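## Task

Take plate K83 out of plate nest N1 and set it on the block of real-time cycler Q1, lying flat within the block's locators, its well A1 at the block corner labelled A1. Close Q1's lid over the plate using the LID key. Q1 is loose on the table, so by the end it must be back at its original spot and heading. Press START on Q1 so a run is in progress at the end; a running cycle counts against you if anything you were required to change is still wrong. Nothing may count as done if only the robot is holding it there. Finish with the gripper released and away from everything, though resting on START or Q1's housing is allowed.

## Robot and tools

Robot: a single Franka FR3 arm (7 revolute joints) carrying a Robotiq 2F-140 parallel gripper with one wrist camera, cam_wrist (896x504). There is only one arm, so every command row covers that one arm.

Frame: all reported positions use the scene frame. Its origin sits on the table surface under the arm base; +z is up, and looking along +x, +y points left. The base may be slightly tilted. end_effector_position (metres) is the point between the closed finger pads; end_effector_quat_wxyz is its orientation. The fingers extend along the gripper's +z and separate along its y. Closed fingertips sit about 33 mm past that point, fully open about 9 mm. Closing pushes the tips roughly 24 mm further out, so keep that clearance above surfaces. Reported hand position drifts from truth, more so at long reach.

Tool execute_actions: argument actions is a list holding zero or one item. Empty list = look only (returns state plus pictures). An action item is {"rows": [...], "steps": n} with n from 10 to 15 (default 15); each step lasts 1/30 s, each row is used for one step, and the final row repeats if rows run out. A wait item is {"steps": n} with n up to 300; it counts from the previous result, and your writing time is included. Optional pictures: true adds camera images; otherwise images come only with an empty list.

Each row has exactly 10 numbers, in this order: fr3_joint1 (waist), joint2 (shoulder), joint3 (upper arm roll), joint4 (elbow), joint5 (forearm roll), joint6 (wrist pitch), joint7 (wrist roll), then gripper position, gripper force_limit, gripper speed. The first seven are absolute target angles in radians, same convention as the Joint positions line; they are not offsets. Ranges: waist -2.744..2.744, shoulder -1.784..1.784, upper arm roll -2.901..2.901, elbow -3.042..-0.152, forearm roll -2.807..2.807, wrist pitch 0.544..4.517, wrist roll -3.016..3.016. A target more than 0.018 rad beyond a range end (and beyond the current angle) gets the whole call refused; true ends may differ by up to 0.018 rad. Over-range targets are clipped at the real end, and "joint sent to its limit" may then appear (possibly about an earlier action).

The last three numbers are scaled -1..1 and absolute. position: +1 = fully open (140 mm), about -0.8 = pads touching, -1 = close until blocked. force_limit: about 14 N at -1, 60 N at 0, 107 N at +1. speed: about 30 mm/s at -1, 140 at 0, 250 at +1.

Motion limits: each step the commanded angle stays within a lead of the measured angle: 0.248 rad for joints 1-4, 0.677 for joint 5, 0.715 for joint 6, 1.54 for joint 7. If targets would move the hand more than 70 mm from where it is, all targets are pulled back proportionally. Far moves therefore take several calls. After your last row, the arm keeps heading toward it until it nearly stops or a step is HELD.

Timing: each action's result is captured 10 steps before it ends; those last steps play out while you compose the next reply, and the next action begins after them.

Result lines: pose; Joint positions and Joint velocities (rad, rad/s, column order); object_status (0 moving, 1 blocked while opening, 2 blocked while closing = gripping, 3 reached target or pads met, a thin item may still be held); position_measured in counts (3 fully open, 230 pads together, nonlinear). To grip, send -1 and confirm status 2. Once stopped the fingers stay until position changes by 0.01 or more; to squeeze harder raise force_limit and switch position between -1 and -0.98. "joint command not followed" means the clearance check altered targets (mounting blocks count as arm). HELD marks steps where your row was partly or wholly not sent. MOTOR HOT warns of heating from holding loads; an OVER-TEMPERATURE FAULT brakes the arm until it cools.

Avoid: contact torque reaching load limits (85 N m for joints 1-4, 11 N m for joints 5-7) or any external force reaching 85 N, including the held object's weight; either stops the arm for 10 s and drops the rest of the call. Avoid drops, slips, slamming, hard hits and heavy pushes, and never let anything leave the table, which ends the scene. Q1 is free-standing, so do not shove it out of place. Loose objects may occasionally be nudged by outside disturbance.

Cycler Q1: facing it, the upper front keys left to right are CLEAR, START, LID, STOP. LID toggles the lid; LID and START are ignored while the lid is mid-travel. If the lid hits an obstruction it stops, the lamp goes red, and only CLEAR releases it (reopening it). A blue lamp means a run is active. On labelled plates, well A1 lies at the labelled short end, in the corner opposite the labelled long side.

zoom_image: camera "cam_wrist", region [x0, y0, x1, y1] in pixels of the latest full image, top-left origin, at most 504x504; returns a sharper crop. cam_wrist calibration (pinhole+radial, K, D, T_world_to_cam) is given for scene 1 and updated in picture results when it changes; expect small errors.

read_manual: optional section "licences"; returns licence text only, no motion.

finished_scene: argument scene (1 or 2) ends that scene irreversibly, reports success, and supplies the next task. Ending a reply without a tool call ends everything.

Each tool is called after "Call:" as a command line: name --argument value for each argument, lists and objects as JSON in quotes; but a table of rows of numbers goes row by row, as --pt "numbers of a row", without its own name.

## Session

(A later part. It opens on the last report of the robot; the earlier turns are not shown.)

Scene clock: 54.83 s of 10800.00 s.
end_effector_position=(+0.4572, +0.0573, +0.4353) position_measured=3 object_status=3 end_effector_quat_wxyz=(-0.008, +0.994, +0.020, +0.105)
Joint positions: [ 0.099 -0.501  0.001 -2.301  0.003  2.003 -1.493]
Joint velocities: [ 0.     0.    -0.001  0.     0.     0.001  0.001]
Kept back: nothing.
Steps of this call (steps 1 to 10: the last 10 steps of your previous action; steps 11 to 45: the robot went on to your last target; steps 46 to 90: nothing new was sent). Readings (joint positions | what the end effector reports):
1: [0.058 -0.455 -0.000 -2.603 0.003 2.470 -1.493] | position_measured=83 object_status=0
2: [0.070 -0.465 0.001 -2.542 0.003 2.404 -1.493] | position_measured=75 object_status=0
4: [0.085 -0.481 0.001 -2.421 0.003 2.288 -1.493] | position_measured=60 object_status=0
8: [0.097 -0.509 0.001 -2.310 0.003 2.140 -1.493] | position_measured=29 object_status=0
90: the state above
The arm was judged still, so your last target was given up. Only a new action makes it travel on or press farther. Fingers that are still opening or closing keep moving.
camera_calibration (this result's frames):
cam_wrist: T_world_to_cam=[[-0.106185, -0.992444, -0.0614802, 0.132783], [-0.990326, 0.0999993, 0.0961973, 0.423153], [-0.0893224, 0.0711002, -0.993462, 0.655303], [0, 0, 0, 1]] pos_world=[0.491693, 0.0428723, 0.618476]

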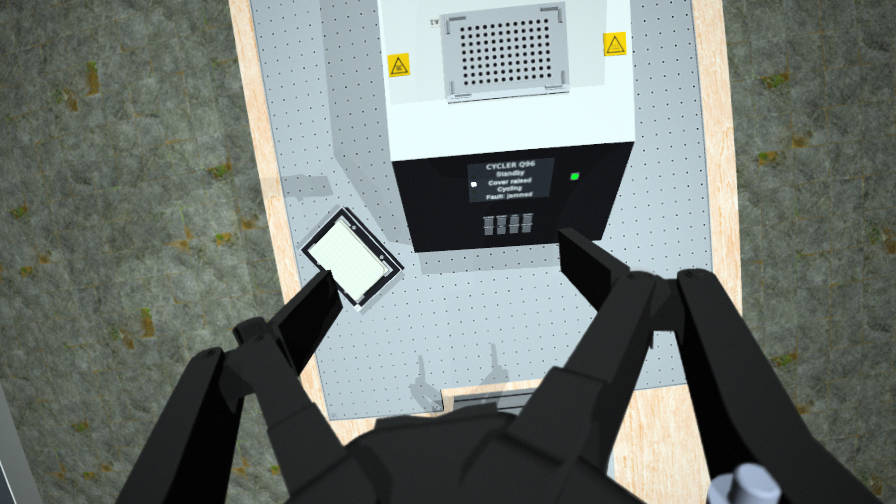

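Call:
execute_actions --actions '[{"rows":[[0.497,-0.047,0,-2.281,0,2.234,1.36,1,0,0]]}]'

Call:
execute_actions --actions '[{"steps":120}]' --pictures true

Call:
zoom_image --camera "cam_wrist" --region '[300,60,620,380]'

Scene clock: 55.53 s of 10800.00 s.
end_effector_position=(+0.4727, +0.1271, +0.3899) position_measured=3 object_status=3 end_effector_quat_wxyz=(-0.026, +0.994, -0.075, +0.079)
Joint positions: [ 0.248 -0.362 -0.01  -2.282  0.002  2.079 -1.164]
Joint velocities: [ 0.914  0.965  0.056  0.005 -0.001  0.354  1.917]
Steps of this call (steps 1 to 16: nothing new was sent; steps 17 to 21: the first 5 steps of this action). Readings (joint positions | what the end effector reports):
17: [0.121 -0.487 -0.008 -2.294 0.002 2.018 -1.432] | position_measured=3 object_status=3
18: [0.152 -0.458 -0.011 -2.287 0.002 2.037 -1.363] | position_measured=3 object_status=3
20: [0.216 -0.395 -0.011 -2.282 0.002 2.067 -1.230] | position_measured=3 object_status=3
21: the state above

Scene clock: 59.53 s of 10800.00 s.
end_effector_position=(+0.4392, +0.2513, +0.2462) position_measured=3 object_status=3 end_effector_quat_wxyz=(+0.000, -0.358, +0.934, -0.004)
Joint positions: [ 0.497 -0.046  0.001 -2.283  0.001  2.231  1.353]
Joint velocities: [ 0.    -0.001 -0.     0.    -0.    -0.     0.001]
Kept back: nothing.
Steps of this call (steps 1 to 10: the last 10 steps of your previous action; steps 11 to 75: the robot went on to your last target; steps 76 to 120: nothing new was sent). Readings (joint positions | what the end effector reports):
1: [0.280 -0.330 -0.010 -2.281 0.002 2.090 -1.098] | position_measured=3 object_status=3
2: [0.311 -0.296 -0.009 -2.280 0.002 2.102 -1.028] | position_measured=3 object_status=3
4: [0.367 -0.224 -0.006 -2.279 0.002 2.124 -0.869] | position_measured=3 object_status=3
8: [0.465 -0.086 0.000 -2.282 0.002 2.176 -0.325] | position_measured=3 object_status=3
120: the state above
The arm was judged still, so your last target was given up. Only a new action makes it travel on or press farther. Fingers that are still opening or closing keep moving.
camera_calibration (this result's frames):
cam_wrist: T_world_to_cam=[[-0.545484, 0.837709, -0.0262755, 0.0361643], [0.795668, 0.527451, 0.297839, -0.537421], [0.263362, 0.14156, -0.954254, 0.269808], [0, 0, 0, 1]] pos_world=[0.376278, 0.214974, 0.418481]

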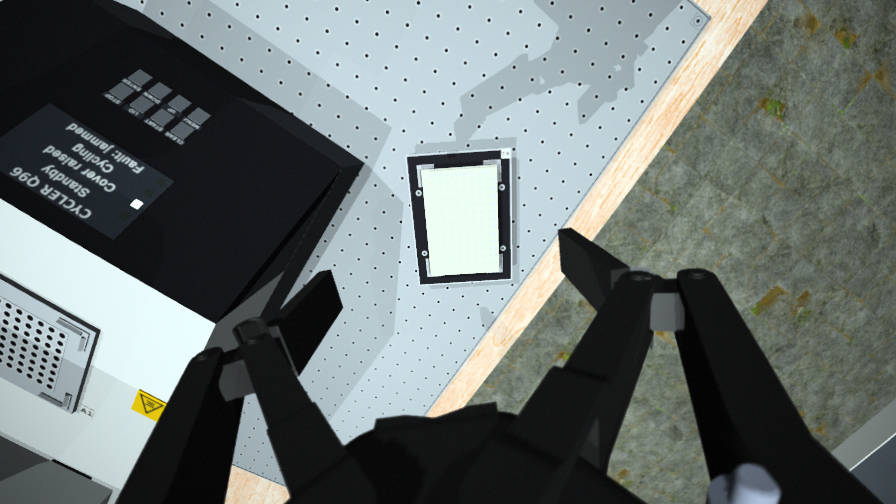

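Region (300, 60, 620, 380) of cam_wrist's 896x504 image, scaled by 1.575, with more detail than that image has.

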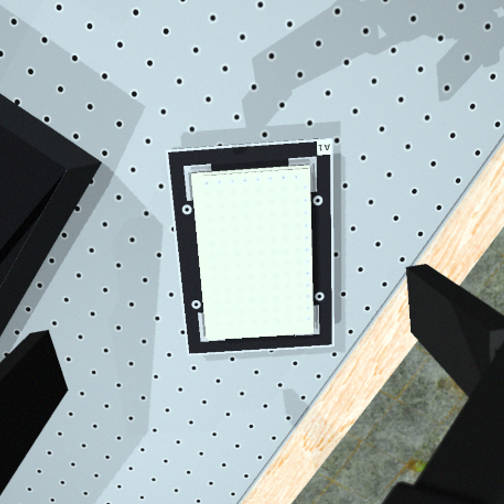

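Call:
execute_actions --actions '[{"rows":[[0.526,-0.047,0,-2.281,0,2.234,-1.68,0.4,-0.5,0]]}]'

Call:
execute_actions --actions '[{"steps":100}]' --pictures true

Call:
execute_actions --actions '[{"rows":[[0.526,0.19,0,-2.372,0,2.562,-1.68,0.4,-0.5,0]]}]'

Call:
execute_actions --actions '[{"steps":50}]' --pictures true

Scene clock: 60.47 s of 10800.00 s.
end_effector_position=(+0.4334, +0.2618, +0.2463) position_measured=32 object_status=0 end_effector_quat_wxyz=(+0.001, +0.689, -0.724, +0.004)
Joint positions: [ 0.521 -0.046  0.    -2.282  0.002  2.231  0.588]
Joint velocities: [ 0.076 -0.002  0.015  0.002 -0.     0.002 -4.571]
Steps of this call (steps 1 to 23: nothing new was sent; steps 24 to 28: the first 5 steps of this action). Readings (joint positions | what the end effector reports):
24: [0.502 -0.046 -0.002 -2.283 0.002 2.231 1.217] | position_measured=3 object_status=0
25: [0.508 -0.046 -0.002 -2.283 0.002 2.231 1.060] | position_measured=9 object_status=0
27: [0.518 -0.046 -0.001 -2.283 0.002 2.231 0.745] | position_measured=24 object_status=0
28: the state above

Scene clock: 63.80 s of 10800.00 s.
end_effector_position=(+0.4325, +0.2635, +0.2464) position_measured=78 object_status=3 end_effector_quat_wxyz=(+0.004, +0.948, +0.317, +0.001)
Joint positions: [ 0.525 -0.046  0.    -2.282  0.002  2.231 -1.673]
Joint velocities: [ 0.001 -0.001 -0.     0.001 -0.001 -0.001 -0.001]
Kept back: nothing.
Steps of this call (steps 1 to 10: the last 10 steps of your previous action; steps 11 to 75: the robot went on to your last target; steps 76 to 100: nothing new was sent). Readings (joint positions | what the end effector reports):
1: [0.523 -0.046 0.000 -2.282 0.002 2.231 0.431] | position_measured=39 object_status=0
2: [0.524 -0.046 0.000 -2.282 0.002 2.231 0.273] | position_measured=47 object_status=0
4: [0.525 -0.046 0.000 -2.282 0.002 2.231 -0.041] | position_measured=62 object_status=0
8: [0.525 -0.046 0.000 -2.282 0.002 2.231 -0.611] | position_measured=78 object_status=0
100: the state above
The arm was judged still, so your last target was given up. Only a new action makes it travel on or press farther. Fingers that are still opening or closing keep moving.
camera_calibration (this result's frames):
cam_wrist: T_world_to_cam=[[0.470156, -0.882531, -0.00963202, 0.0321944], [-0.840818, -0.451198, 0.299075, 0.426839], [-0.268289, -0.132513, -0.954181, 0.572164], [0, 0, 0, 1]] pos_world=[0.497263, 0.296821, 0.418601]

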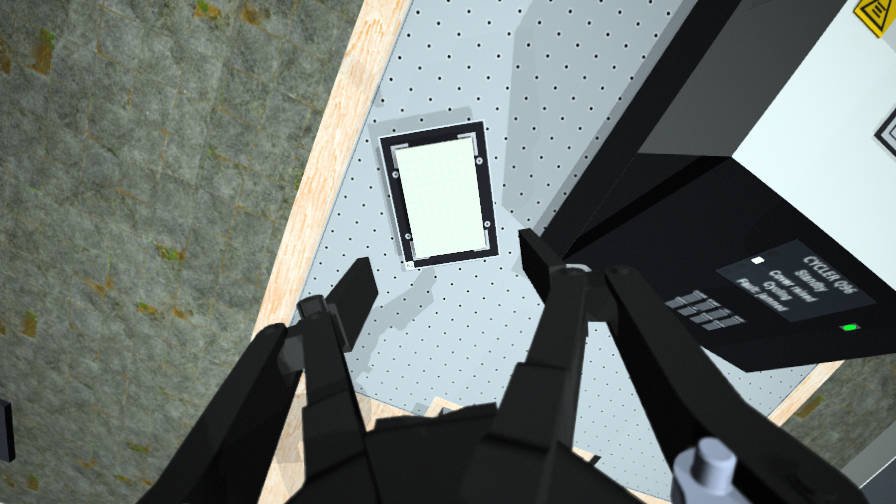

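Scene clock: 63.97 s of 10800.00 s.
end_effector_position=(+0.4263, +0.2587, +0.1599) position_measured=78 object_status=3 end_effector_quat_wxyz=(+0.009, +0.948, +0.317, -0.021)
Joint positions: [ 0.525  0.109  0.    -2.333  0.002  2.394 -1.673]
Joint velocities: [ 0.001  1.127  0.001 -0.481  0.001  0.995 -0.   ]
Steps of this call (steps 1 to 5: the first 5 steps of this action). Readings (joint positions | what the end effector reports):
1: [0.525 -0.032 0.000 -2.284 0.002 2.261 -1.673] | position_measured=78 object_status=3
2: [0.525 -0.002 0.000 -2.291 0.002 2.294 -1.673] | position_measured=78 object_status=3
4: [0.525 0.071 0.000 -2.317 0.002 2.359 -1.673] | position_measured=78 object_status=3
5: the state above

Scene clock: 65.63 s of 10800.00 s.
end_effector_position=(+0.4325, +0.2619, +0.1169) position_measured=78 object_status=3 end_effector_quat_wxyz=(+0.004, +0.948, +0.317, +0.001)
Joint positions: [ 0.525  0.191  0.    -2.373  0.002  2.559 -1.673]
Joint velocities: [ 0.001  0.001 -0.001 -0.001  0.    -0.    -0.002]
Kept back: nothing.
Steps of this call (steps 1 to 10: the last 10 steps of your previous action; steps 11 to 30: the robot went on to your last target; steps 31 to 50: nothing new was sent). Readings (joint positions | what the end effector reports):
1: [0.525 0.143 0.000 -2.349 0.002 2.422 -1.673] | position_measured=78 object_status=3
2: [0.525 0.168 0.000 -2.362 0.002 2.445 -1.673] | position_measured=78 object_status=3
4: [0.525 0.192 0.000 -2.376 0.002 2.478 -1.673] | position_measured=78 object_status=3
8: [0.525 0.194 0.000 -2.375 0.002 2.521 -1.673] | position_measured=78 object_status=3
50: the state above
The arm was judged still, so your last target was given up. Only a new action makes it travel on or press farther. Fingers that are still opening or closing keep moving.
camera_calibration (this result's frames):
cam_wrist: T_world_to_cam=[[0.46994, -0.882649, -0.00931601, 0.0296485], [-0.84077, -0.450807, 0.299797, 0.46464], [-0.268815, -0.133054, -0.953958, 0.448736], [0, 0, 0, 1]] pos_world=[0.49735, 0.295339, 0.289054]

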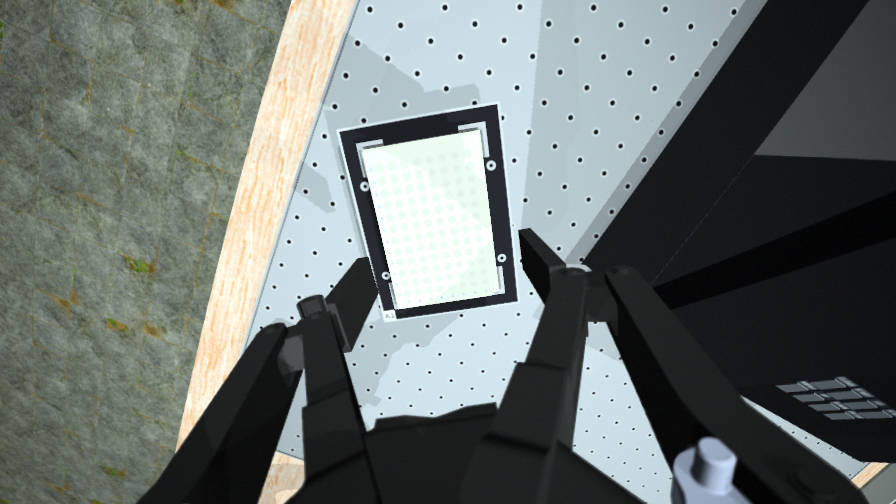

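Call:
execute_actions --actions '[{"rows":[[0.536,0.24,0,-2.3,0,2.54,-1.67,0.4,-0.5,0]]}]'

Call:
execute_actions --actions '[{"rows":[[0.536,0.27,0,-2.308,0,2.59,-1.67,0.4,-0.5,0],[0.536,0.27,0,-2.308,0,2.61,-1.67,0.4,-0.5,0],[0.536,0.27,0,-2.308,0,2.61,-1.67,0.4,-0.5,0],[0.536,0.3,0,-2.308,0,2.637,-1.67,0.4,-0.5,0],[0.536,0.3,0,-2.308,0,2.637,-1.67,0.4,-0.5,0],[0.536,0.3,0,-2.308,0,2.637,-1.67,0.4,-0.5,0],[0.536,0.329,0,-2.308,0,2.637,-1.67,0.4,-0.5,0]]}]'

Call:
execute_actions --actions '[{"steps":40}]' --pictures true

Scene clock: 66.47 s of 10800.00 s.
end_effector_position=(+0.4489, +0.2767, +0.1179) position_measured=78 object_status=3 end_effector_quat_wxyz=(+0.003, +0.947, +0.321, +0.006)
Joint positions: [ 0.534  0.232 -0.    -2.311  0.001  2.55  -1.673]
Joint velocities: [ 0.023  0.083  0.     0.132 -0.    -0.03   0.001]
Steps of this call (steps 1 to 20: nothing new was sent; steps 21 to 25: the first 5 steps of this action). Readings (joint positions | what the end effector reports):
21: [0.527 0.201 -0.000 -2.359 0.001 2.554 -1.673] | position_measured=78 object_status=3
22: [0.529 0.215 -0.000 -2.339 0.001 2.553 -1.673] | position_measured=78 object_status=3
24: [0.533 0.229 -0.000 -2.316 0.001 2.551 -1.673] | position_measured=78 object_status=3
25: the state above

Scene clock: 66.97 s of 10800.00 s.
end_effector_position=(+0.4517, +0.2790, +0.1009) position_measured=78 object_status=3 end_effector_quat_wxyz=(+0.003, +0.947, +0.321, +0.008)
Joint positions: [ 0.535  0.276 -0.    -2.304  0.001  2.591 -1.673]
Joint velocities: [-0.001  0.313  0.    -0.024 -0.001  0.262  0.   ]
Steps of this call (steps 1 to 10: the last 10 steps of your previous action; steps 11 to 15: the first 5 steps of this action). Readings (joint positions | what the end effector reports):
11: [0.535 0.242 -0.000 -2.302 0.001 2.551 -1.673] | position_measured=78 object_status=3
12: [0.535 0.249 -0.000 -2.302 0.001 2.561 -1.673] | position_measured=78 object_status=3
14: [0.535 0.265 -0.000 -2.304 0.001 2.581 -1.673] | position_measured=78 object_status=3
15: the state above

Scene clock: 68.30 s of 10800.00 s.
end_effector_position=(+0.4464, +0.2754, +0.0753) position_measured=78 object_status=3 end_effector_quat_wxyz=(+0.004, +0.947, +0.321, +0.001)
Joint positions: [ 0.535  0.329 -0.    -2.309  0.001  2.634 -1.673]
Joint velocities: [-0.    -0.001 -0.001  0.001  0.001  0.    -0.001]
Kept back: nothing.
Steps of this call (steps 1 to 10: the last 10 steps of your previous action; steps 11 to 30: the robot went on to your last target; steps 31 to 40: nothing new was sent). Readings (joint positions | what the end effector reports):
1: [0.535 0.286 -0.000 -2.305 0.001 2.598 -1.673] | position_measured=78 object_status=3
2: [0.535 0.296 -0.000 -2.305 0.001 2.605 -1.673] | position_measured=78 object_status=3
4: [0.535 0.316 -0.000 -2.307 0.001 2.614 -1.673] | position_measured=78 object_status=3
8: [0.535 0.329 -0.000 -2.309 0.001 2.624 -1.673] | position_measured=78 object_status=3
40: the state above
The arm was judged still, so your last target was given up. Only a new action makes it travel on or press farther. Fingers that are still opening or closing keep moving.
camera_calibration (this result's frames):
cam_wrist: T_world_to_cam=[[0.478108, -0.878254, -0.00904492, 0.0297408], [-0.837042, -0.458744, 0.298185, 0.495512], [-0.266032, -0.134994, -0.954465, 0.413911], [0, 0, 0, 1]] pos_world=[0.510659, 0.309309, 0.247579]

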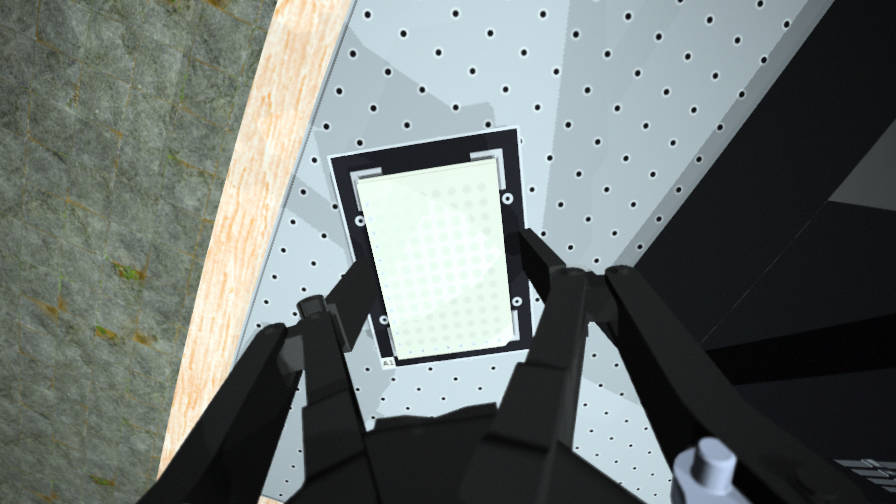

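Call:
execute_actions --actions '[{"rows":[[0.542,0.329,0,-2.308,0,2.637,-1.67,0.4,-0.5,0],[0.542,0.329,0,-2.308,0,2.637,-1.67,0.4,-0.5,0],[0.542,0.329,0,-2.308,0,2.637,-1.67,0.4,-0.5,0],[0.542,0.335,0,-2.307,0,2.645,-1.67,0.4,-0.5,0],[0.542,0.335,0,-2.307,0,2.645,-1.67,0.4,-0.5,0],[0.542,0.341,0,-2.306,0,2.65,-1.67,0.4,-0.5,0],[0.542,0.341,0,-2.306,0,2.65,-1.67,0.4,-0.5,0],[0.542,0.347,0,-2.305,0,2.655,-1.67,0.4,-0.5,0],[0.542,0.347,0,-2.305,0,2.655,-1.67,0.4,-0.5,0],[0.542,0.353,0,-2.305,0,2.66,-1.67,0.4,-0.5,0],[0.542,0.353,0,-2.305,0,2.66,-1.67,0.4,-0.5,0],[0.542,0.358,0,-2.305,0,2.663,-1.67,0.4,-0.5,0]]}]'

Call:
execute_actions --actions '[{"steps":30}]' --pictures true

Scene clock: 90.03 s of 10800.00 s.
end_effector_position=(+0.4455, +0.2779, +0.0747) position_measured=78 object_status=3 end_effector_quat_wxyz=(+0.004, +0.946, +0.324, +0.002)
Joint positions: [ 0.54   0.331 -0.001 -2.309  0.001  2.636 -1.673]
Joint velocities: [ 0.016  0.032  0.001 -0.001 -0.     0.033 -0.001]
Steps of this call (steps 1 to 90: nothing new was sent; then 18.57 s passed at rest; steps 91 to 95: the first 5 steps of this action). Readings (joint positions | what the end effector reports):
91: [0.536 0.329 -0.001 -2.309 0.001 2.634 -1.673] | position_measured=78 object_status=3
92: [0.537 0.329 -0.001 -2.309 0.001 2.634 -1.673] | position_measured=78 object_status=3
94: [0.539 0.329 -0.001 -2.309 0.001 2.635 -1.673] | position_measured=78 object_status=3
95: the state above

Scene clock: 91.03 s of 10800.00 s.
end_effector_position=(+0.4453, +0.2780, +0.0660) position_measured=78 object_status=3 end_effector_quat_wxyz=(+0.004, +0.946, +0.324, +0.002)
Joint positions: [ 0.541  0.352 -0.001 -2.306  0.001  2.654 -1.673]
Joint velocities: [ 0.    -0.001 -0.     0.     0.001  0.001 -0.001]
Kept back: nothing.
Steps of this call (steps 1 to 10: the last 10 steps of your previous action; steps 11 to 30: the robot went on to your last target). Readings (joint positions | what the end effector reports):
1: [0.541 0.332 -0.001 -2.308 0.001 2.638 -1.673] | position_measured=78 object_status=3
2: [0.541 0.335 -0.001 -2.308 0.001 2.640 -1.673] | position_measured=78 object_status=3
4: [0.541 0.340 -0.001 -2.307 0.001 2.644 -1.673] | position_measured=78 object_status=3
8: [0.541 0.351 -0.001 -2.307 0.001 2.652 -1.673] | position_measured=78 object_status=3
30: the state above
The arm was judged still, so your last target was given up. Only a new action makes it travel on or press farther. Fingers that are still opening or closing keep moving.
camera_calibration (this result's frames):
cam_wrist: T_world_to_cam=[[0.483172, -0.87548, -0.00890509, 0.0294951], [-0.834463, -0.463566, 0.297955, 0.498733], [-0.264982, -0.136533, -0.954538, 0.405049], [0, 0, 0, 1]] pos_world=[0.509254, 0.312321, 0.238297]

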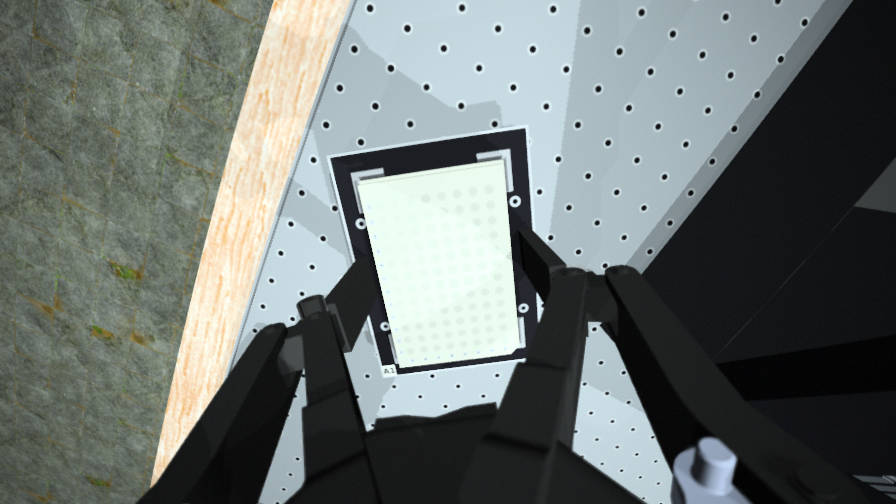

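Call:
execute_actions --actions '[{"rows":[[0.542,0.341,0,-2.306,0,2.647,-1.67,0.4,-0.5,-0.5],[0.542,0.341,0,-2.306,0,2.647,-1.67,0.4,-0.5,-0.5],[0.542,0.341,0,-2.306,0,2.647,-1.67,0.4,-0.5,-0.5],[0.542,0.341,0,-2.306,0,2.647,-1.67,0.4,-0.5,-0.5],[0.542,0.341,0,-2.306,0,2.647,-1.67,0.4,-0.5,-0.5],[0.542,0.341,0,-2.306,0,2.647,-1.67,-1,-0.5,-0.5]]}]'

Call:
execute_actions --actions '[{"steps":30}]'

Call:
execute_actions --actions '[{"rows":[[0.542,0.27,0,-2.305,0,2.575,-1.67,-1,-0.5,-0.5]]}]'

Call:
execute_actions --actions '[{"rows":[[0.542,-0.2,0,-2.0,0,1.8,-1.67,-1,-0.5,-0.5]]}]'

Call:
execute_actions --actions '[{"steps":70}]'

Call:
execute_actions --actions '[{"rows":[[-0.057,0.3,0,-1.45,0,1.75,0.07,-1,-0.5,-0.5]]}]'

Call:
execute_actions --actions '[{"steps":100}]' --pictures true

Scene clock: 91.83 s of 10800.00 s.
end_effector_position=(+0.4470, +0.2792, +0.0702) position_measured=78 object_status=3 end_effector_quat_wxyz=(+0.004, +0.946, +0.324, +0.004)
Joint positions: [ 0.541  0.343 -0.001 -2.306  0.001  2.652 -1.673]
Joint velocities: [ 0.001 -0.026  0.     0.001 -0.001 -0.003  0.   ]
Steps of this call (steps 1 to 19: nothing new was sent; steps 20 to 24: the first 5 steps of this action). Readings (joint positions | what the end effector reports):
20: [0.541 0.351 -0.001 -2.306 0.001 2.653 -1.673] | position_measured=78 object_status=3
21: [0.541 0.348 -0.001 -2.306 0.001 2.652 -1.673] | position_measured=78 object_status=3
23: [0.541 0.344 -0.001 -2.306 0.001 2.652 -1.673] | position_measured=78 object_status=3
24: the state above

Scene clock: 92.83 s of 10800.00 s.
end_effector_position=(+0.4471, +0.2796, +0.0715) position_measured=104 object_status=2 end_effector_quat_wxyz=(+0.004, +0.946, +0.324, +0.005)
Joint positions: [ 0.541  0.341 -0.    -2.306  0.001  2.65  -1.673]
Joint velocities: [-0.     0.001  0.001 -0.001 -0.    -0.    -0.   ]
Kept back: nothing.
Steps of this call (steps 1 to 10: the last 10 steps of your previous action; steps 11 to 15: the robot went on to your last target; steps 16 to 30: nothing new was sent). Readings (joint positions | what the end effector reports):
1: [0.541 0.343 -0.001 -2.306 0.001 2.652 -1.673] | position_measured=78 object_status=0
2: [0.541 0.342 -0.001 -2.306 0.001 2.651 -1.673] | position_measured=82 object_status=0
4: [0.541 0.342 -0.001 -2.306 0.001 2.651 -1.673] | position_measured=91 object_status=0
8: [0.541 0.341 -0.000 -2.306 0.001 2.650 -1.673] | position_measured=104 object_status=0
30: the state above
The arm was judged still, so your last target was given up. Only a new action makes it travel on or press farther. Fingers that are still opening or closing keep moving.

Scene clock: 93.00 s of 10800.00 s.
end_effector_position=(+0.4545, +0.2846, +0.1020) position_measured=104 object_status=2 end_effector_quat_wxyz=(+0.001, +0.946, +0.324, +0.016)
Joint positions: [ 0.541  0.278 -0.    -2.304  0.001  2.608 -1.673]
Joint velocities: [ 0.001 -0.204 -0.     0.044 -0.001 -0.146 -0.   ]
Steps of this call (steps 1 to 5: the first 5 steps of this action). Readings (joint positions | what the end effector reports):
1: [0.541 0.332 -0.000 -2.308 0.001 2.641 -1.673] | position_measured=104 object_status=2
2: [0.541 0.315 -0.000 -2.308 0.001 2.629 -1.673] | position_measured=104 object_status=2
4: [0.541 0.286 -0.000 -2.305 0.001 2.613 -1.673] | position_measured=104 object_status=2
5: the state above

Scene clock: 93.50 s of 10800.00 s.
end_effector_position=(+0.4687, +0.2947, +0.1913) position_measured=104 object_status=2 end_effector_quat_wxyz=(+0.003, +0.946, +0.324, +0.007)
Joint positions: [ 0.541  0.157 -0.    -2.184  0.001  2.348 -1.673]
Joint velocities: [-0.001 -0.893  0.     0.759  0.002 -1.122 -0.   ]
Steps of this call (steps 1 to 10: the last 10 steps of your previous action; steps 11 to 15: the first 5 steps of this action). Readings (joint positions | what the end effector reports):
11: [0.541 0.261 -0.000 -2.290 0.001 2.533 -1.673] | position_measured=104 object_status=2
12: [0.541 0.240 -0.000 -2.266 0.001 2.479 -1.673] | position_measured=104 object_status=2
14: [0.541 0.186 -0.000 -2.211 0.001 2.389 -1.673] | position_measured=104 object_status=2
15: the state above

Scene clock: 95.83 s of 10800.00 s.
end_effector_position=(+0.4207, +0.2675, +0.4198) position_measured=104 object_status=2 end_effector_quat_wxyz=(+0.003, +0.946, +0.325, +0.006)
Joint positions: [ 0.541 -0.201 -0.    -1.999  0.001  1.803 -1.673]
Joint velocities: [-0.    -0.    -0.    -0.001 -0.002  0.001 -0.   ]
Kept back: nothing.
Steps of this call (steps 1 to 10: the last 10 steps of your previous action; steps 11 to 45: the robot went on to your last target; steps 46 to 70: nothing new was sent). Readings (joint positions | what the end effector reports):
1: [0.541 0.127 -0.000 -2.160 0.001 2.310 -1.673] | position_measured=104 object_status=2
2: [0.541 0.095 -0.000 -2.138 0.001 2.274 -1.673] | position_measured=104 object_status=2
4: [0.541 0.029 -0.000 -2.102 0.001 2.206 -1.673] | position_measured=104 object_status=2
8: [0.541 -0.104 -0.000 -2.041 0.001 2.063 -1.673] | position_measured=104 object_status=2
70: the state above
The arm was judged still, so your last target was given up. Only a new action makes it travel on or press farther. Fingers that are still opening or closing keep moving.

Scene clock: 96.00 s of 10800.00 s.
end_effector_position=(+0.4978, +0.2313, +0.4217) position_measured=104 object_status=2 end_effector_quat_wxyz=(+0.001, +0.995, +0.095, +0.008)
Joint positions: [ 0.394 -0.046  0.016 -1.826  0.002  1.787 -1.333]
Joint velocities: [-0.914  0.967 -0.079  0.955 -0.    -0.011  1.848]
Steps of this call (steps 1 to 5: the first 5 steps of this action). Readings (joint positions | what the end effector reports):
1: [0.519 -0.180 0.012 -1.969 0.002 1.795 -1.607] | position_measured=104 object_status=2
2: [0.490 -0.146 0.017 -1.930 0.002 1.793 -1.535] | position_measured=104 object_status=2
4: [0.427 -0.079 0.017 -1.859 0.002 1.789 -1.397] | position_measured=104 object_status=2
5: the state above

Scene clock: 99.33 s of 10800.00 s.
end_effector_position=(+0.6498, -0.0238, +0.3931) position_measured=104 object_status=2 end_effector_quat_wxyz=(+0.002, -0.670, +0.742, -0.006)
Joint positions: [-0.057  0.3   -0.001 -1.452  0.001  1.753  0.063]
Joint velocities: [ 0.001 -0.    -0.     0.    -0.    -0.     0.001]
Kept back: nothing.
Steps of this call (steps 1 to 10: the last 10 steps of your previous action; steps 11 to 75: the robot went on to your last target; steps 76 to 100: nothing new was sent). Readings (joint positions | what the end effector reports):
1: [0.363 -0.013 0.015 -1.793 0.002 1.785 -1.273] | position_measured=104 object_status=2
2: [0.331 0.019 0.013 -1.760 0.002 1.783 -1.216] | position_measured=104 object_status=2
4: [0.269 0.083 0.012 -1.696 0.002 1.780 -1.110] | position_measured=104 object_status=2
8: [0.144 0.185 0.009 -1.591 0.002 1.776 -0.921] | position_measured=104 object_status=2
100: the state above
The arm was judged still, so your last target was given up. Only a new action makes it travel on or press farther. Fingers that are still opening or closing keep moving.
camera_calibration (this result's frames):
cam_wrist: T_world_to_cam=[[-0.966434, 0.255194, -0.0296702, 0.646376], [0.235262, 0.925471, 0.296909, -0.229603], [0.103228, 0.279963, -0.954445, 0.500855], [0, 0, 0, 1]] pos_world=[0.626994, -0.0926809, 0.565388]

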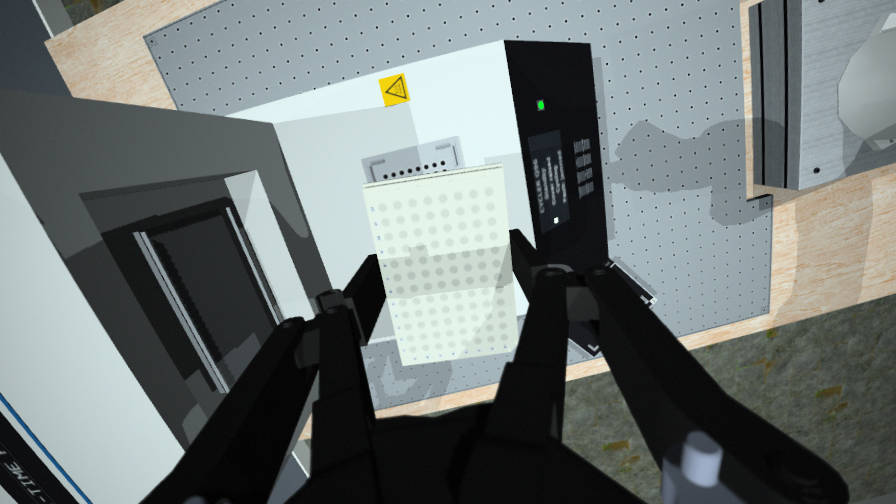

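Call:
execute_actions --actions '[{"rows":[[-0.085,0.412,0,-1.514,0,1.926,-0.02,-1,-0.5,-0.5]]}]'

Call:
execute_actions --actions '[{"steps":60}]' --pictures true

Scene clock: 100.40 s of 10800.00 s.
end_effector_position=(+0.6621, -0.0370, +0.3273) position_measured=104 object_status=2 end_effector_quat_wxyz=(-0.007, -0.673, +0.739, +0.004)
Joint positions: [-0.077  0.381  0.001 -1.495  0.001  1.852  0.035]
Joint velocities: [-0.112  0.582 -0.024 -0.33   0.     0.408 -0.161]
Steps of this call (steps 1 to 27: nothing new was sent; steps 28 to 32: the first 5 steps of this action). Readings (joint positions | what the end effector reports):
28: [-0.060 0.305 0.001 -1.455 0.001 1.773 0.058] | position_measured=104 object_status=2
29: [-0.064 0.320 0.002 -1.462 0.001 1.796 0.053] | position_measured=104 object_status=2
31: [-0.073 0.361 0.002 -1.483 0.001 1.836 0.041] | position_measured=104 object_status=2
32: the state above

Scene clock: 102.40 s of 10800.00 s.
end_effector_position=(+0.6737, -0.0446, +0.3027) position_measured=104 object_status=2 end_effector_quat_wxyz=(+0.000, +0.687, -0.726, +0.003)
Joint positions: [-0.085  0.412 -0.001 -1.515  0.001  1.923 -0.013]
Joint velocities: [-0.    -0.    -0.001  0.     0.    -0.001  0.002]
Kept back: nothing.
Steps of this call (steps 1 to 10: the last 10 steps of your previous action; steps 11 to 30: the robot went on to your last target; steps 31 to 60: nothing new was sent). Readings (joint positions | what the end effector reports):
1: [-0.081 0.398 0.000 -1.505 0.001 1.864 0.030] | position_measured=104 object_status=2
2: [-0.083 0.411 -0.000 -1.512 0.001 1.873 0.026] | position_measured=104 object_status=2
4: [-0.085 0.423 -0.001 -1.520 0.001 1.887 0.018] | position_measured=104 object_status=2
8: [-0.085 0.418 -0.001 -1.518 0.001 1.906 0.007] | position_measured=104 object_status=2
60: the state above
The arm was judged still, so your last target was given up. Only a new action makes it travel on or press farther. Fingers that are still opening or closing keep moving.
camera_calibration (this result's frames):
cam_wrist: T_world_to_cam=[[-0.977719, 0.208649, -0.0230643, 0.675626], [0.192725, 0.935749, 0.295349, -0.159556], [0.0832065, 0.284323, -0.955111, 0.431848], [0, 0, 0, 1]] pos_world=[0.65539, -0.114448, 0.47517]

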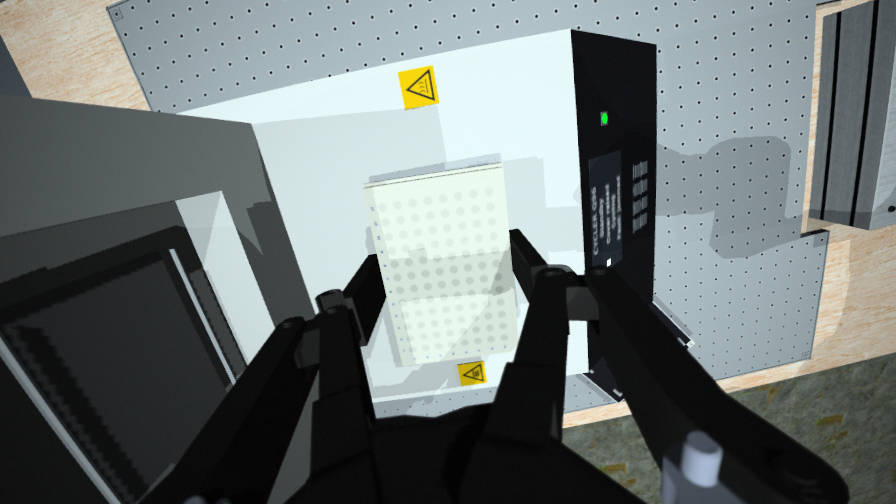

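Call:
execute_actions --actions '[{"rows":[[-0.067,0.412,0,-1.514,0,1.926,-0.025,-1,-0.5,-0.5],[-0.067,0.42,0,-1.516,0,1.94,-0.025,-1,-0.5,-0.5],[-0.067,0.43,0,-1.519,0,1.96,-0.025,-1,-0.5,-0.5],[-0.067,0.44,0,-1.522,0,1.98,-0.025,-1,-0.5,-0.5],[-0.067,0.45,0,-1.525,0,1.99,-0.025,-1,-0.5,-0.5],[-0.067,0.46,0,-1.528,0,2.0,-0.025,-1,-0.5,-0.5],[-0.067,0.47,0,-1.53,0,2.0,-0.025,-1,-0.5,-0.5]]}]'

Call:
execute_actions --actions '[{"steps":40}]' --pictures true

Scene clock: 103.53 s of 10800.00 s.
end_effector_position=(+0.6804, -0.0352, +0.2957) position_measured=104 object_status=2 end_effector_quat_wxyz=(-0.003, +0.693, -0.720, +0.007)
Joint positions: [-0.071  0.426 -0.001 -1.516  0.001  1.947 -0.015]
Joint velocities: [ 0.067  0.206  0.021 -0.029 -0.     0.259 -0.01 ]
Steps of this call (steps 1 to 29: nothing new was sent; steps 30 to 34: the first 5 steps of this action). Readings (joint positions | what the end effector reports):
30: [-0.083 0.412 -0.002 -1.515 0.001 1.923 -0.014] | position_measured=104 object_status=2
31: [-0.080 0.413 -0.002 -1.515 0.001 1.925 -0.014] | position_measured=104 object_status=2
33: [-0.073 0.419 -0.002 -1.515 0.001 1.938 -0.015] | position_measured=104 object_status=2
34: the state above

Scene clock: 104.87 s of 10800.00 s.
end_effector_position=(+0.6837, -0.0321, +0.2609) position_measured=104 object_status=2 end_effector_quat_wxyz=(+0.001, +0.696, -0.718, +0.003)
Joint positions: [-0.067  0.472  0.    -1.532  0.001  1.996 -0.018]
Joint velocities: [-0.     0.     0.     0.001 -0.001 -0.001 -0.001]
Kept back: nothing.
Steps of this call (steps 1 to 10: the last 10 steps of your previous action; steps 11 to 30: the robot went on to your last target; steps 31 to 40: nothing new was sent). Readings (joint positions | what the end effector reports):
1: [-0.069 0.433 -0.000 -1.517 0.001 1.956 -0.016] | position_measured=104 object_status=2
2: [-0.068 0.442 0.000 -1.519 0.001 1.964 -0.016] | position_measured=104 object_status=2
4: [-0.067 0.460 0.000 -1.526 0.001 1.975 -0.016] | position_measured=104 object_status=2
8: [-0.067 0.473 0.000 -1.532 0.001 1.985 -0.017] | position_measured=104 object_status=2
40: the state above
The arm was judged still, so your last target was given up. Only a new action makes it travel on or press farther. Fingers that are still opening or closing keep moving.
camera_calibration (this result's frames):
cam_wrist: T_world_to_cam=[[-0.982555, 0.184767, -0.021159, 0.683853], [0.170422, 0.940088, 0.295279, -0.145415], [0.0744491, 0.286522, -0.955177, 0.39364], [0, 0, 0, 1]] pos_world=[0.667399, -0.102437, 0.433403]

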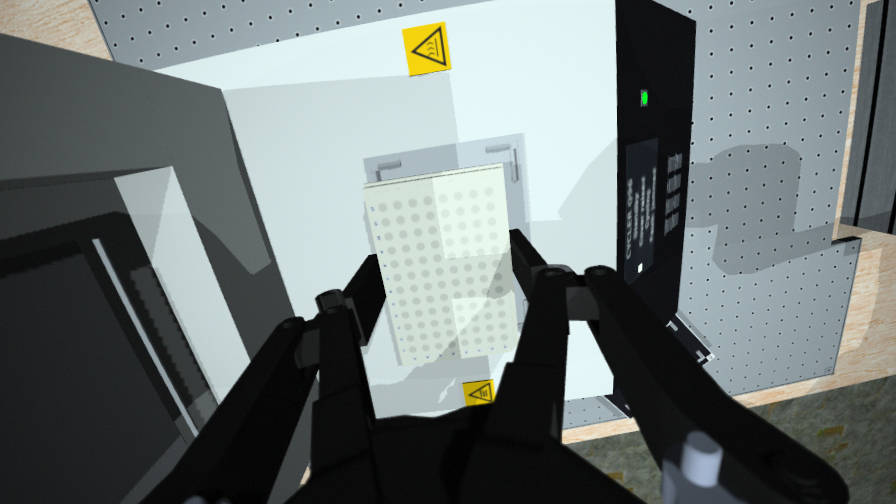

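Call:
execute_actions --actions '[{"rows":[[-0.07,0.45,0,-1.55,0,2.01,-0.03,-1,-0.5,-0.5],[-0.07,0.45,0,-1.55,0,2.01,-0.03,-1,-0.5,-0.5],[-0.073,0.438,0,-1.57,0,2.027,-0.03,-1,-0.5,-0.5],[-0.073,0.438,0,-1.589,0,2.027,-0.03,-1,-0.5,-0.5]]}]'

Call:
execute_actions --actions '[{"steps":40}]' --pictures true

Call:
zoom_image --camera "cam_wrist" --region '[320,110,580,390]'

Scene clock: 105.60 s of 10800.00 s.
end_effector_position=(+0.6775, -0.0340, +0.2634) position_measured=104 object_status=2 end_effector_quat_wxyz=(-0.001, +0.696, -0.718, +0.004)
Joint positions: [-0.07   0.445  0.    -1.568  0.001  2.01  -0.02 ]
Joint velocities: [-0.028 -0.122  0.001 -0.219  0.001  0.079 -0.01 ]
Steps of this call (steps 1 to 17: nothing new was sent; steps 18 to 22: the first 5 steps of this action). Readings (joint positions | what the end effector reports):
18: [-0.067 0.468 0.000 -1.537 0.001 1.998 -0.019] | position_measured=104 object_status=2
19: [-0.067 0.464 0.000 -1.542 0.001 1.999 -0.019] | position_measured=104 object_status=2
21: [-0.069 0.450 0.000 -1.560 0.001 2.008 -0.020] | position_measured=104 object_status=2
22: the state above

Scene clock: 106.93 s of 10800.00 s.
end_effector_position=(+0.6745, -0.0352, +0.2588) position_measured=104 object_status=2 end_effector_quat_wxyz=(-0.000, +0.696, -0.718, +0.004)
Joint positions: [-0.072  0.44   0.    -1.587  0.001  2.024 -0.023]
Joint velocities: [-0.001 -0.     0.001  0.002 -0.002  0.001  0.001]
Kept back: nothing.
Steps of this call (steps 1 to 10: the last 10 steps of your previous action; steps 11 to 30: the robot went on to your last target; steps 31 to 40: nothing new was sent). Readings (joint positions | what the end effector reports):
1: [-0.071 0.442 0.000 -1.574 0.001 2.013 -0.021] | position_measured=104 object_status=2
2: [-0.071 0.440 0.000 -1.578 0.001 2.015 -0.021] | position_measured=104 object_status=2
4: [-0.072 0.440 0.000 -1.583 0.001 2.017 -0.021] | position_measured=104 object_status=2
8: [-0.072 0.440 0.000 -1.587 0.001 2.021 -0.022] | position_measured=104 object_status=2
40: the state above
The arm was judged still, so your last target was given up. Only a new action makes it travel on or press farther. Fingers that are still opening or closing keep moving.
camera_calibration (this result's frames):
cam_wrist: T_world_to_cam=[[-0.982458, 0.184884, -0.0243632, 0.676144], [0.169582, 0.940111, 0.295692, -0.139916], [0.0775727, 0.286373, -0.954973, 0.391034], [0, 0, 0, 1]] pos_world=[0.657677, -0.105453, 0.431272]

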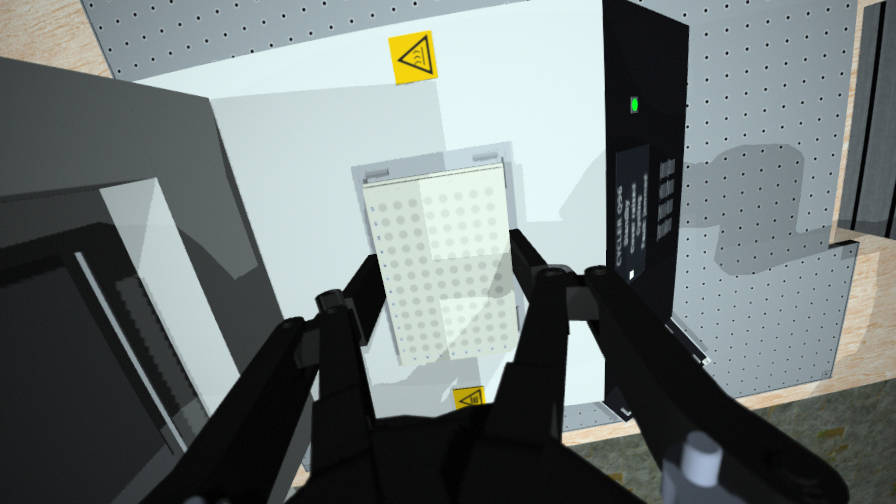

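Region (320, 110, 580, 390) of cam_wrist's 896x504 image, scaled by 1.800, with more detail than that image has; it fills the left 468 columns of this view, and the rest is white.

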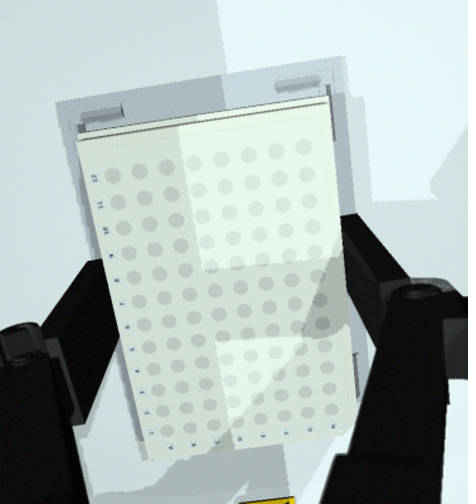

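Call:
execute_actions --actions '[{"rows":[[-0.075,0.438,0,-1.592,0,2.03,-0.03,-1,-0.5,-0.5],[-0.075,0.438,0,-1.595,0,2.033,-0.03,-1,-0.5,-0.5],[-0.075,0.44,0,-1.598,0,2.038,-0.03,-1,-0.5,-0.5],[-0.075,0.44,0,-1.601,0,2.041,-0.03,-1,-0.5,-0.5],[-0.075,0.442,0,-1.604,0,2.046,-0.03,-1,-0.5,-0.5],[-0.075,0.444,0,-1.607,0,2.051,-0.03,-1,-0.5,-0.5]]}]'

Call:
execute_actions --actions '[{"steps":40}]' --pictures true

Call:
zoom_image --camera "cam_wrist" --region '[320,110,580,390]'

Scene clock: 107.70 s of 10800.00 s.
end_effector_position=(+0.6735, -0.0361, +0.2558) position_measured=104 object_status=2 end_effector_quat_wxyz=(-0.000, +0.696, -0.718, +0.004)
Joint positions: [-0.074  0.439  0.    -1.596  0.001  2.031 -0.023]
Joint velocities: [-0.006  0.007  0.    -0.077 -0.     0.069  0.001]
Steps of this call (steps 1 to 18: nothing new was sent; steps 19 to 23: the first 5 steps of this action). Readings (joint positions | what the end effector reports):
19: [-0.072 0.440 0.000 -1.588 0.001 2.024 -0.023] | position_measured=104 object_status=2
20: [-0.073 0.439 0.000 -1.589 0.001 2.025 -0.023] | position_measured=104 object_status=2
22: [-0.073 0.439 0.000 -1.593 0.001 2.029 -0.023] | position_measured=104 object_status=2
23: the state above

Scene clock: 109.03 s of 10800.00 s.
end_effector_position=(+0.6745, -0.0365, +0.2509) position_measured=104 object_status=2 end_effector_quat_wxyz=(-0.002, +0.696, -0.718, +0.005)
Joint positions: [-0.074  0.442  0.    -1.605  0.001  2.048 -0.023]
Joint velocities: [ 0.001 -0.     0.    -0.001  0.001 -0.001  0.002]
Kept back: nothing.
Steps of this call (steps 1 to 10: the last 10 steps of your previous action; steps 11 to 30: the robot went on to your last target; steps 31 to 40: nothing new was sent). Readings (joint positions | what the end effector reports):
1: [-0.074 0.440 0.000 -1.599 0.001 2.034 -0.023] | position_measured=104 object_status=2
2: [-0.074 0.441 0.000 -1.601 0.001 2.036 -0.023] | position_measured=104 object_status=2
4: [-0.074 0.442 0.000 -1.603 0.001 2.040 -0.023] | position_measured=104 object_status=2
8: [-0.074 0.442 0.000 -1.604 0.001 2.044 -0.023] | position_measured=104 object_status=2
40: the state above
The arm was judged still, so your last target was given up. Only a new action makes it travel on or press farther. Fingers that are still opening or closing keep moving.
camera_calibration (this result's frames):
cam_wrist: T_world_to_cam=[[-0.982031, 0.186581, -0.028319, 0.676876], [0.170031, 0.939878, 0.296174, -0.136724], [0.0818769, 0.286037, -0.954714, 0.38087], [0, 0, 0, 1]] pos_world=[0.656777, -0.106731, 0.423284]

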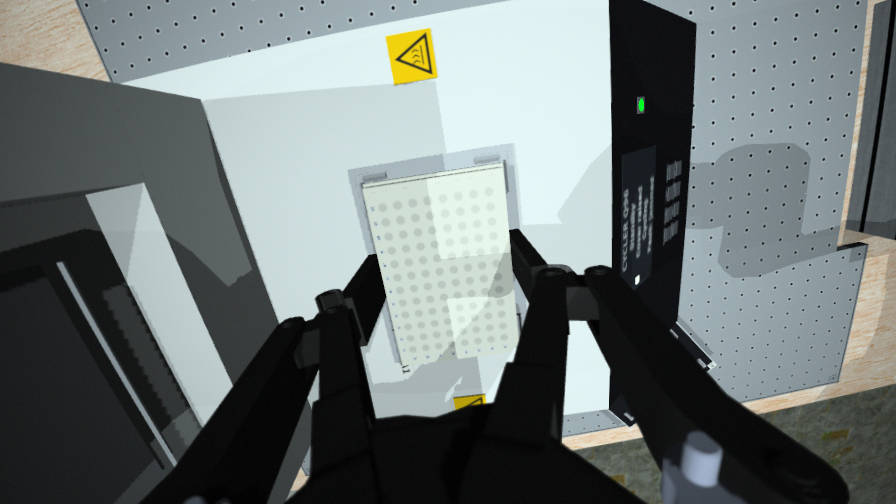

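Region (320, 110, 580, 390) of cam_wrist's 896x504 image, scaled by 1.800, with more detail than that image has; it fills the left 468 columns of this view, and the rest is white.

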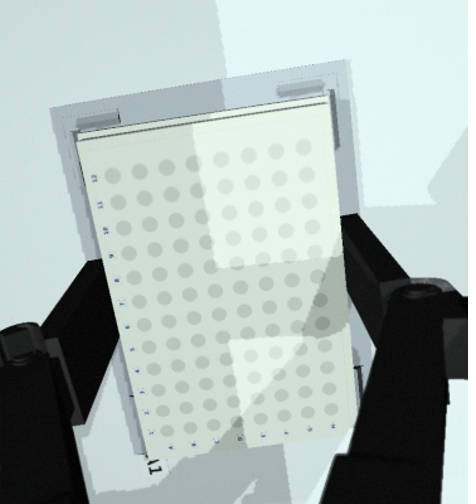

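Shift ~1.5 mm toward -x and continue down.

Call:
execute_actions --actions '[{"rows":[[-0.075,0.438,0,-1.612,0,2.048,-0.03,-1,-0.5,-0.5],[-0.075,0.438,0,-1.612,0,2.048,-0.03,-1,-0.5,-0.5],[-0.075,0.438,0,-1.615,0,2.048,-0.03,-1,-0.5,-0.5],[-0.075,0.438,0,-1.617,0,2.05,-0.03,-1,-0.5,-0.5],[-0.075,0.44,0,-1.619,0,2.054,-0.03,-1,-0.5,-0.5],[-0.075,0.442,0,-1.621,0,2.058,-0.03,-1,-0.5,-0.5],[-0.075,0.444,0,-1.623,0,2.062,-0.03,-1,-0.5,-0.5],[-0.075,0.446,0,-1.625,0,2.066,-0.03,-1,-0.5,-0.5]]}]'

Call:
execute_actions --actions '[{"steps":40}]' --pictures true

Call:
zoom_image --camera "cam_wrist" --region '[320,110,580,390]'

Scene clock: 110.63 s of 10800.00 s.
end_effector_position=(+0.6735, -0.0365, +0.2510) position_measured=104 object_status=2 end_effector_quat_wxyz=(-0.002, +0.696, -0.718, +0.005)
Joint positions: [-0.074  0.439  0.    -1.611  0.001  2.05  -0.024]
Joint velocities: [-0.    -0.008 -0.    -0.035 -0.001  0.035 -0.004]
Steps of this call (steps 1 to 43: nothing new was sent; steps 44 to 48: the first 5 steps of this action). Readings (joint positions | what the end effector reports):
44: [-0.074 0.442 0.000 -1.606 0.001 2.048 -0.024] | position_measured=104 object_status=2
45: [-0.074 0.441 0.000 -1.607 0.001 2.048 -0.024] | position_measured=104 object_status=2
47: [-0.074 0.439 0.000 -1.609 0.001 2.049 -0.024] | position_measured=104 object_status=2
48: the state above

Scene clock: 111.97 s of 10800.00 s.
end_effector_position=(+0.6747, -0.0371, +0.2492) position_measured=104 object_status=2 end_effector_quat_wxyz=(-0.004, +0.696, -0.718, +0.008)
Joint positions: [-0.075  0.439  0.    -1.617  0.001  2.063 -0.026]
Joint velocities: [-0.001 -0.001  0.001 -0.001 -0.002 -0.001 -0.   ]
Kept back: nothing.
Steps of this call (steps 1 to 10: the last 10 steps of your previous action; steps 11 to 30: the robot went on to your last target; steps 31 to 40: nothing new was sent). Readings (joint positions | what the end effector reports):
1: [-0.074 0.439 0.000 -1.612 0.001 2.052 -0.024] | position_measured=104 object_status=2
2: [-0.074 0.439 0.000 -1.613 0.001 2.054 -0.024] | position_measured=104 object_status=2
4: [-0.074 0.439 0.000 -1.615 0.001 2.059 -0.025] | position_measured=104 object_status=2
8: [-0.075 0.439 0.000 -1.617 0.001 2.062 -0.026] | position_measured=104 object_status=2
40: the state above
The arm was judged still, so your last target was given up. Only a new action makes it travel on or press farther. Fingers that are still opening or closing keep moving.
camera_calibration (this result's frames):
cam_wrist: T_world_to_cam=[[-0.982097, 0.185112, -0.0349227, 0.678859], [0.166672, 0.940267, 0.296849, -0.133608], [0.0877868, 0.285713, -0.954286, 0.375261], [0, 0, 0, 1]] pos_world=[0.65603, -0.107255, 0.421476]

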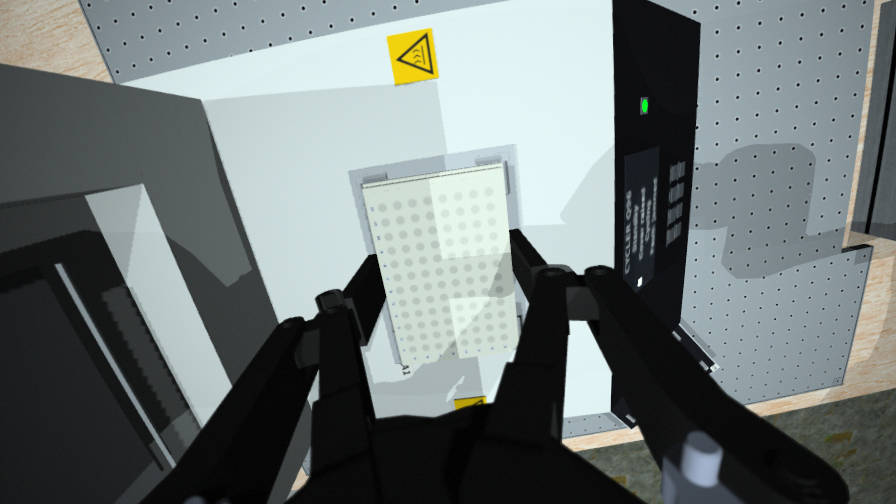

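Region (320, 110, 580, 390) of cam_wrist's 896x504 image, scaled by 1.800, with more detail than that image has; it fills the left 468 columns of this view, and the rest is white.

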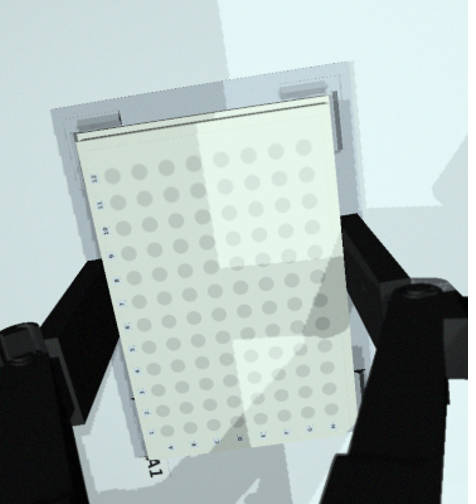

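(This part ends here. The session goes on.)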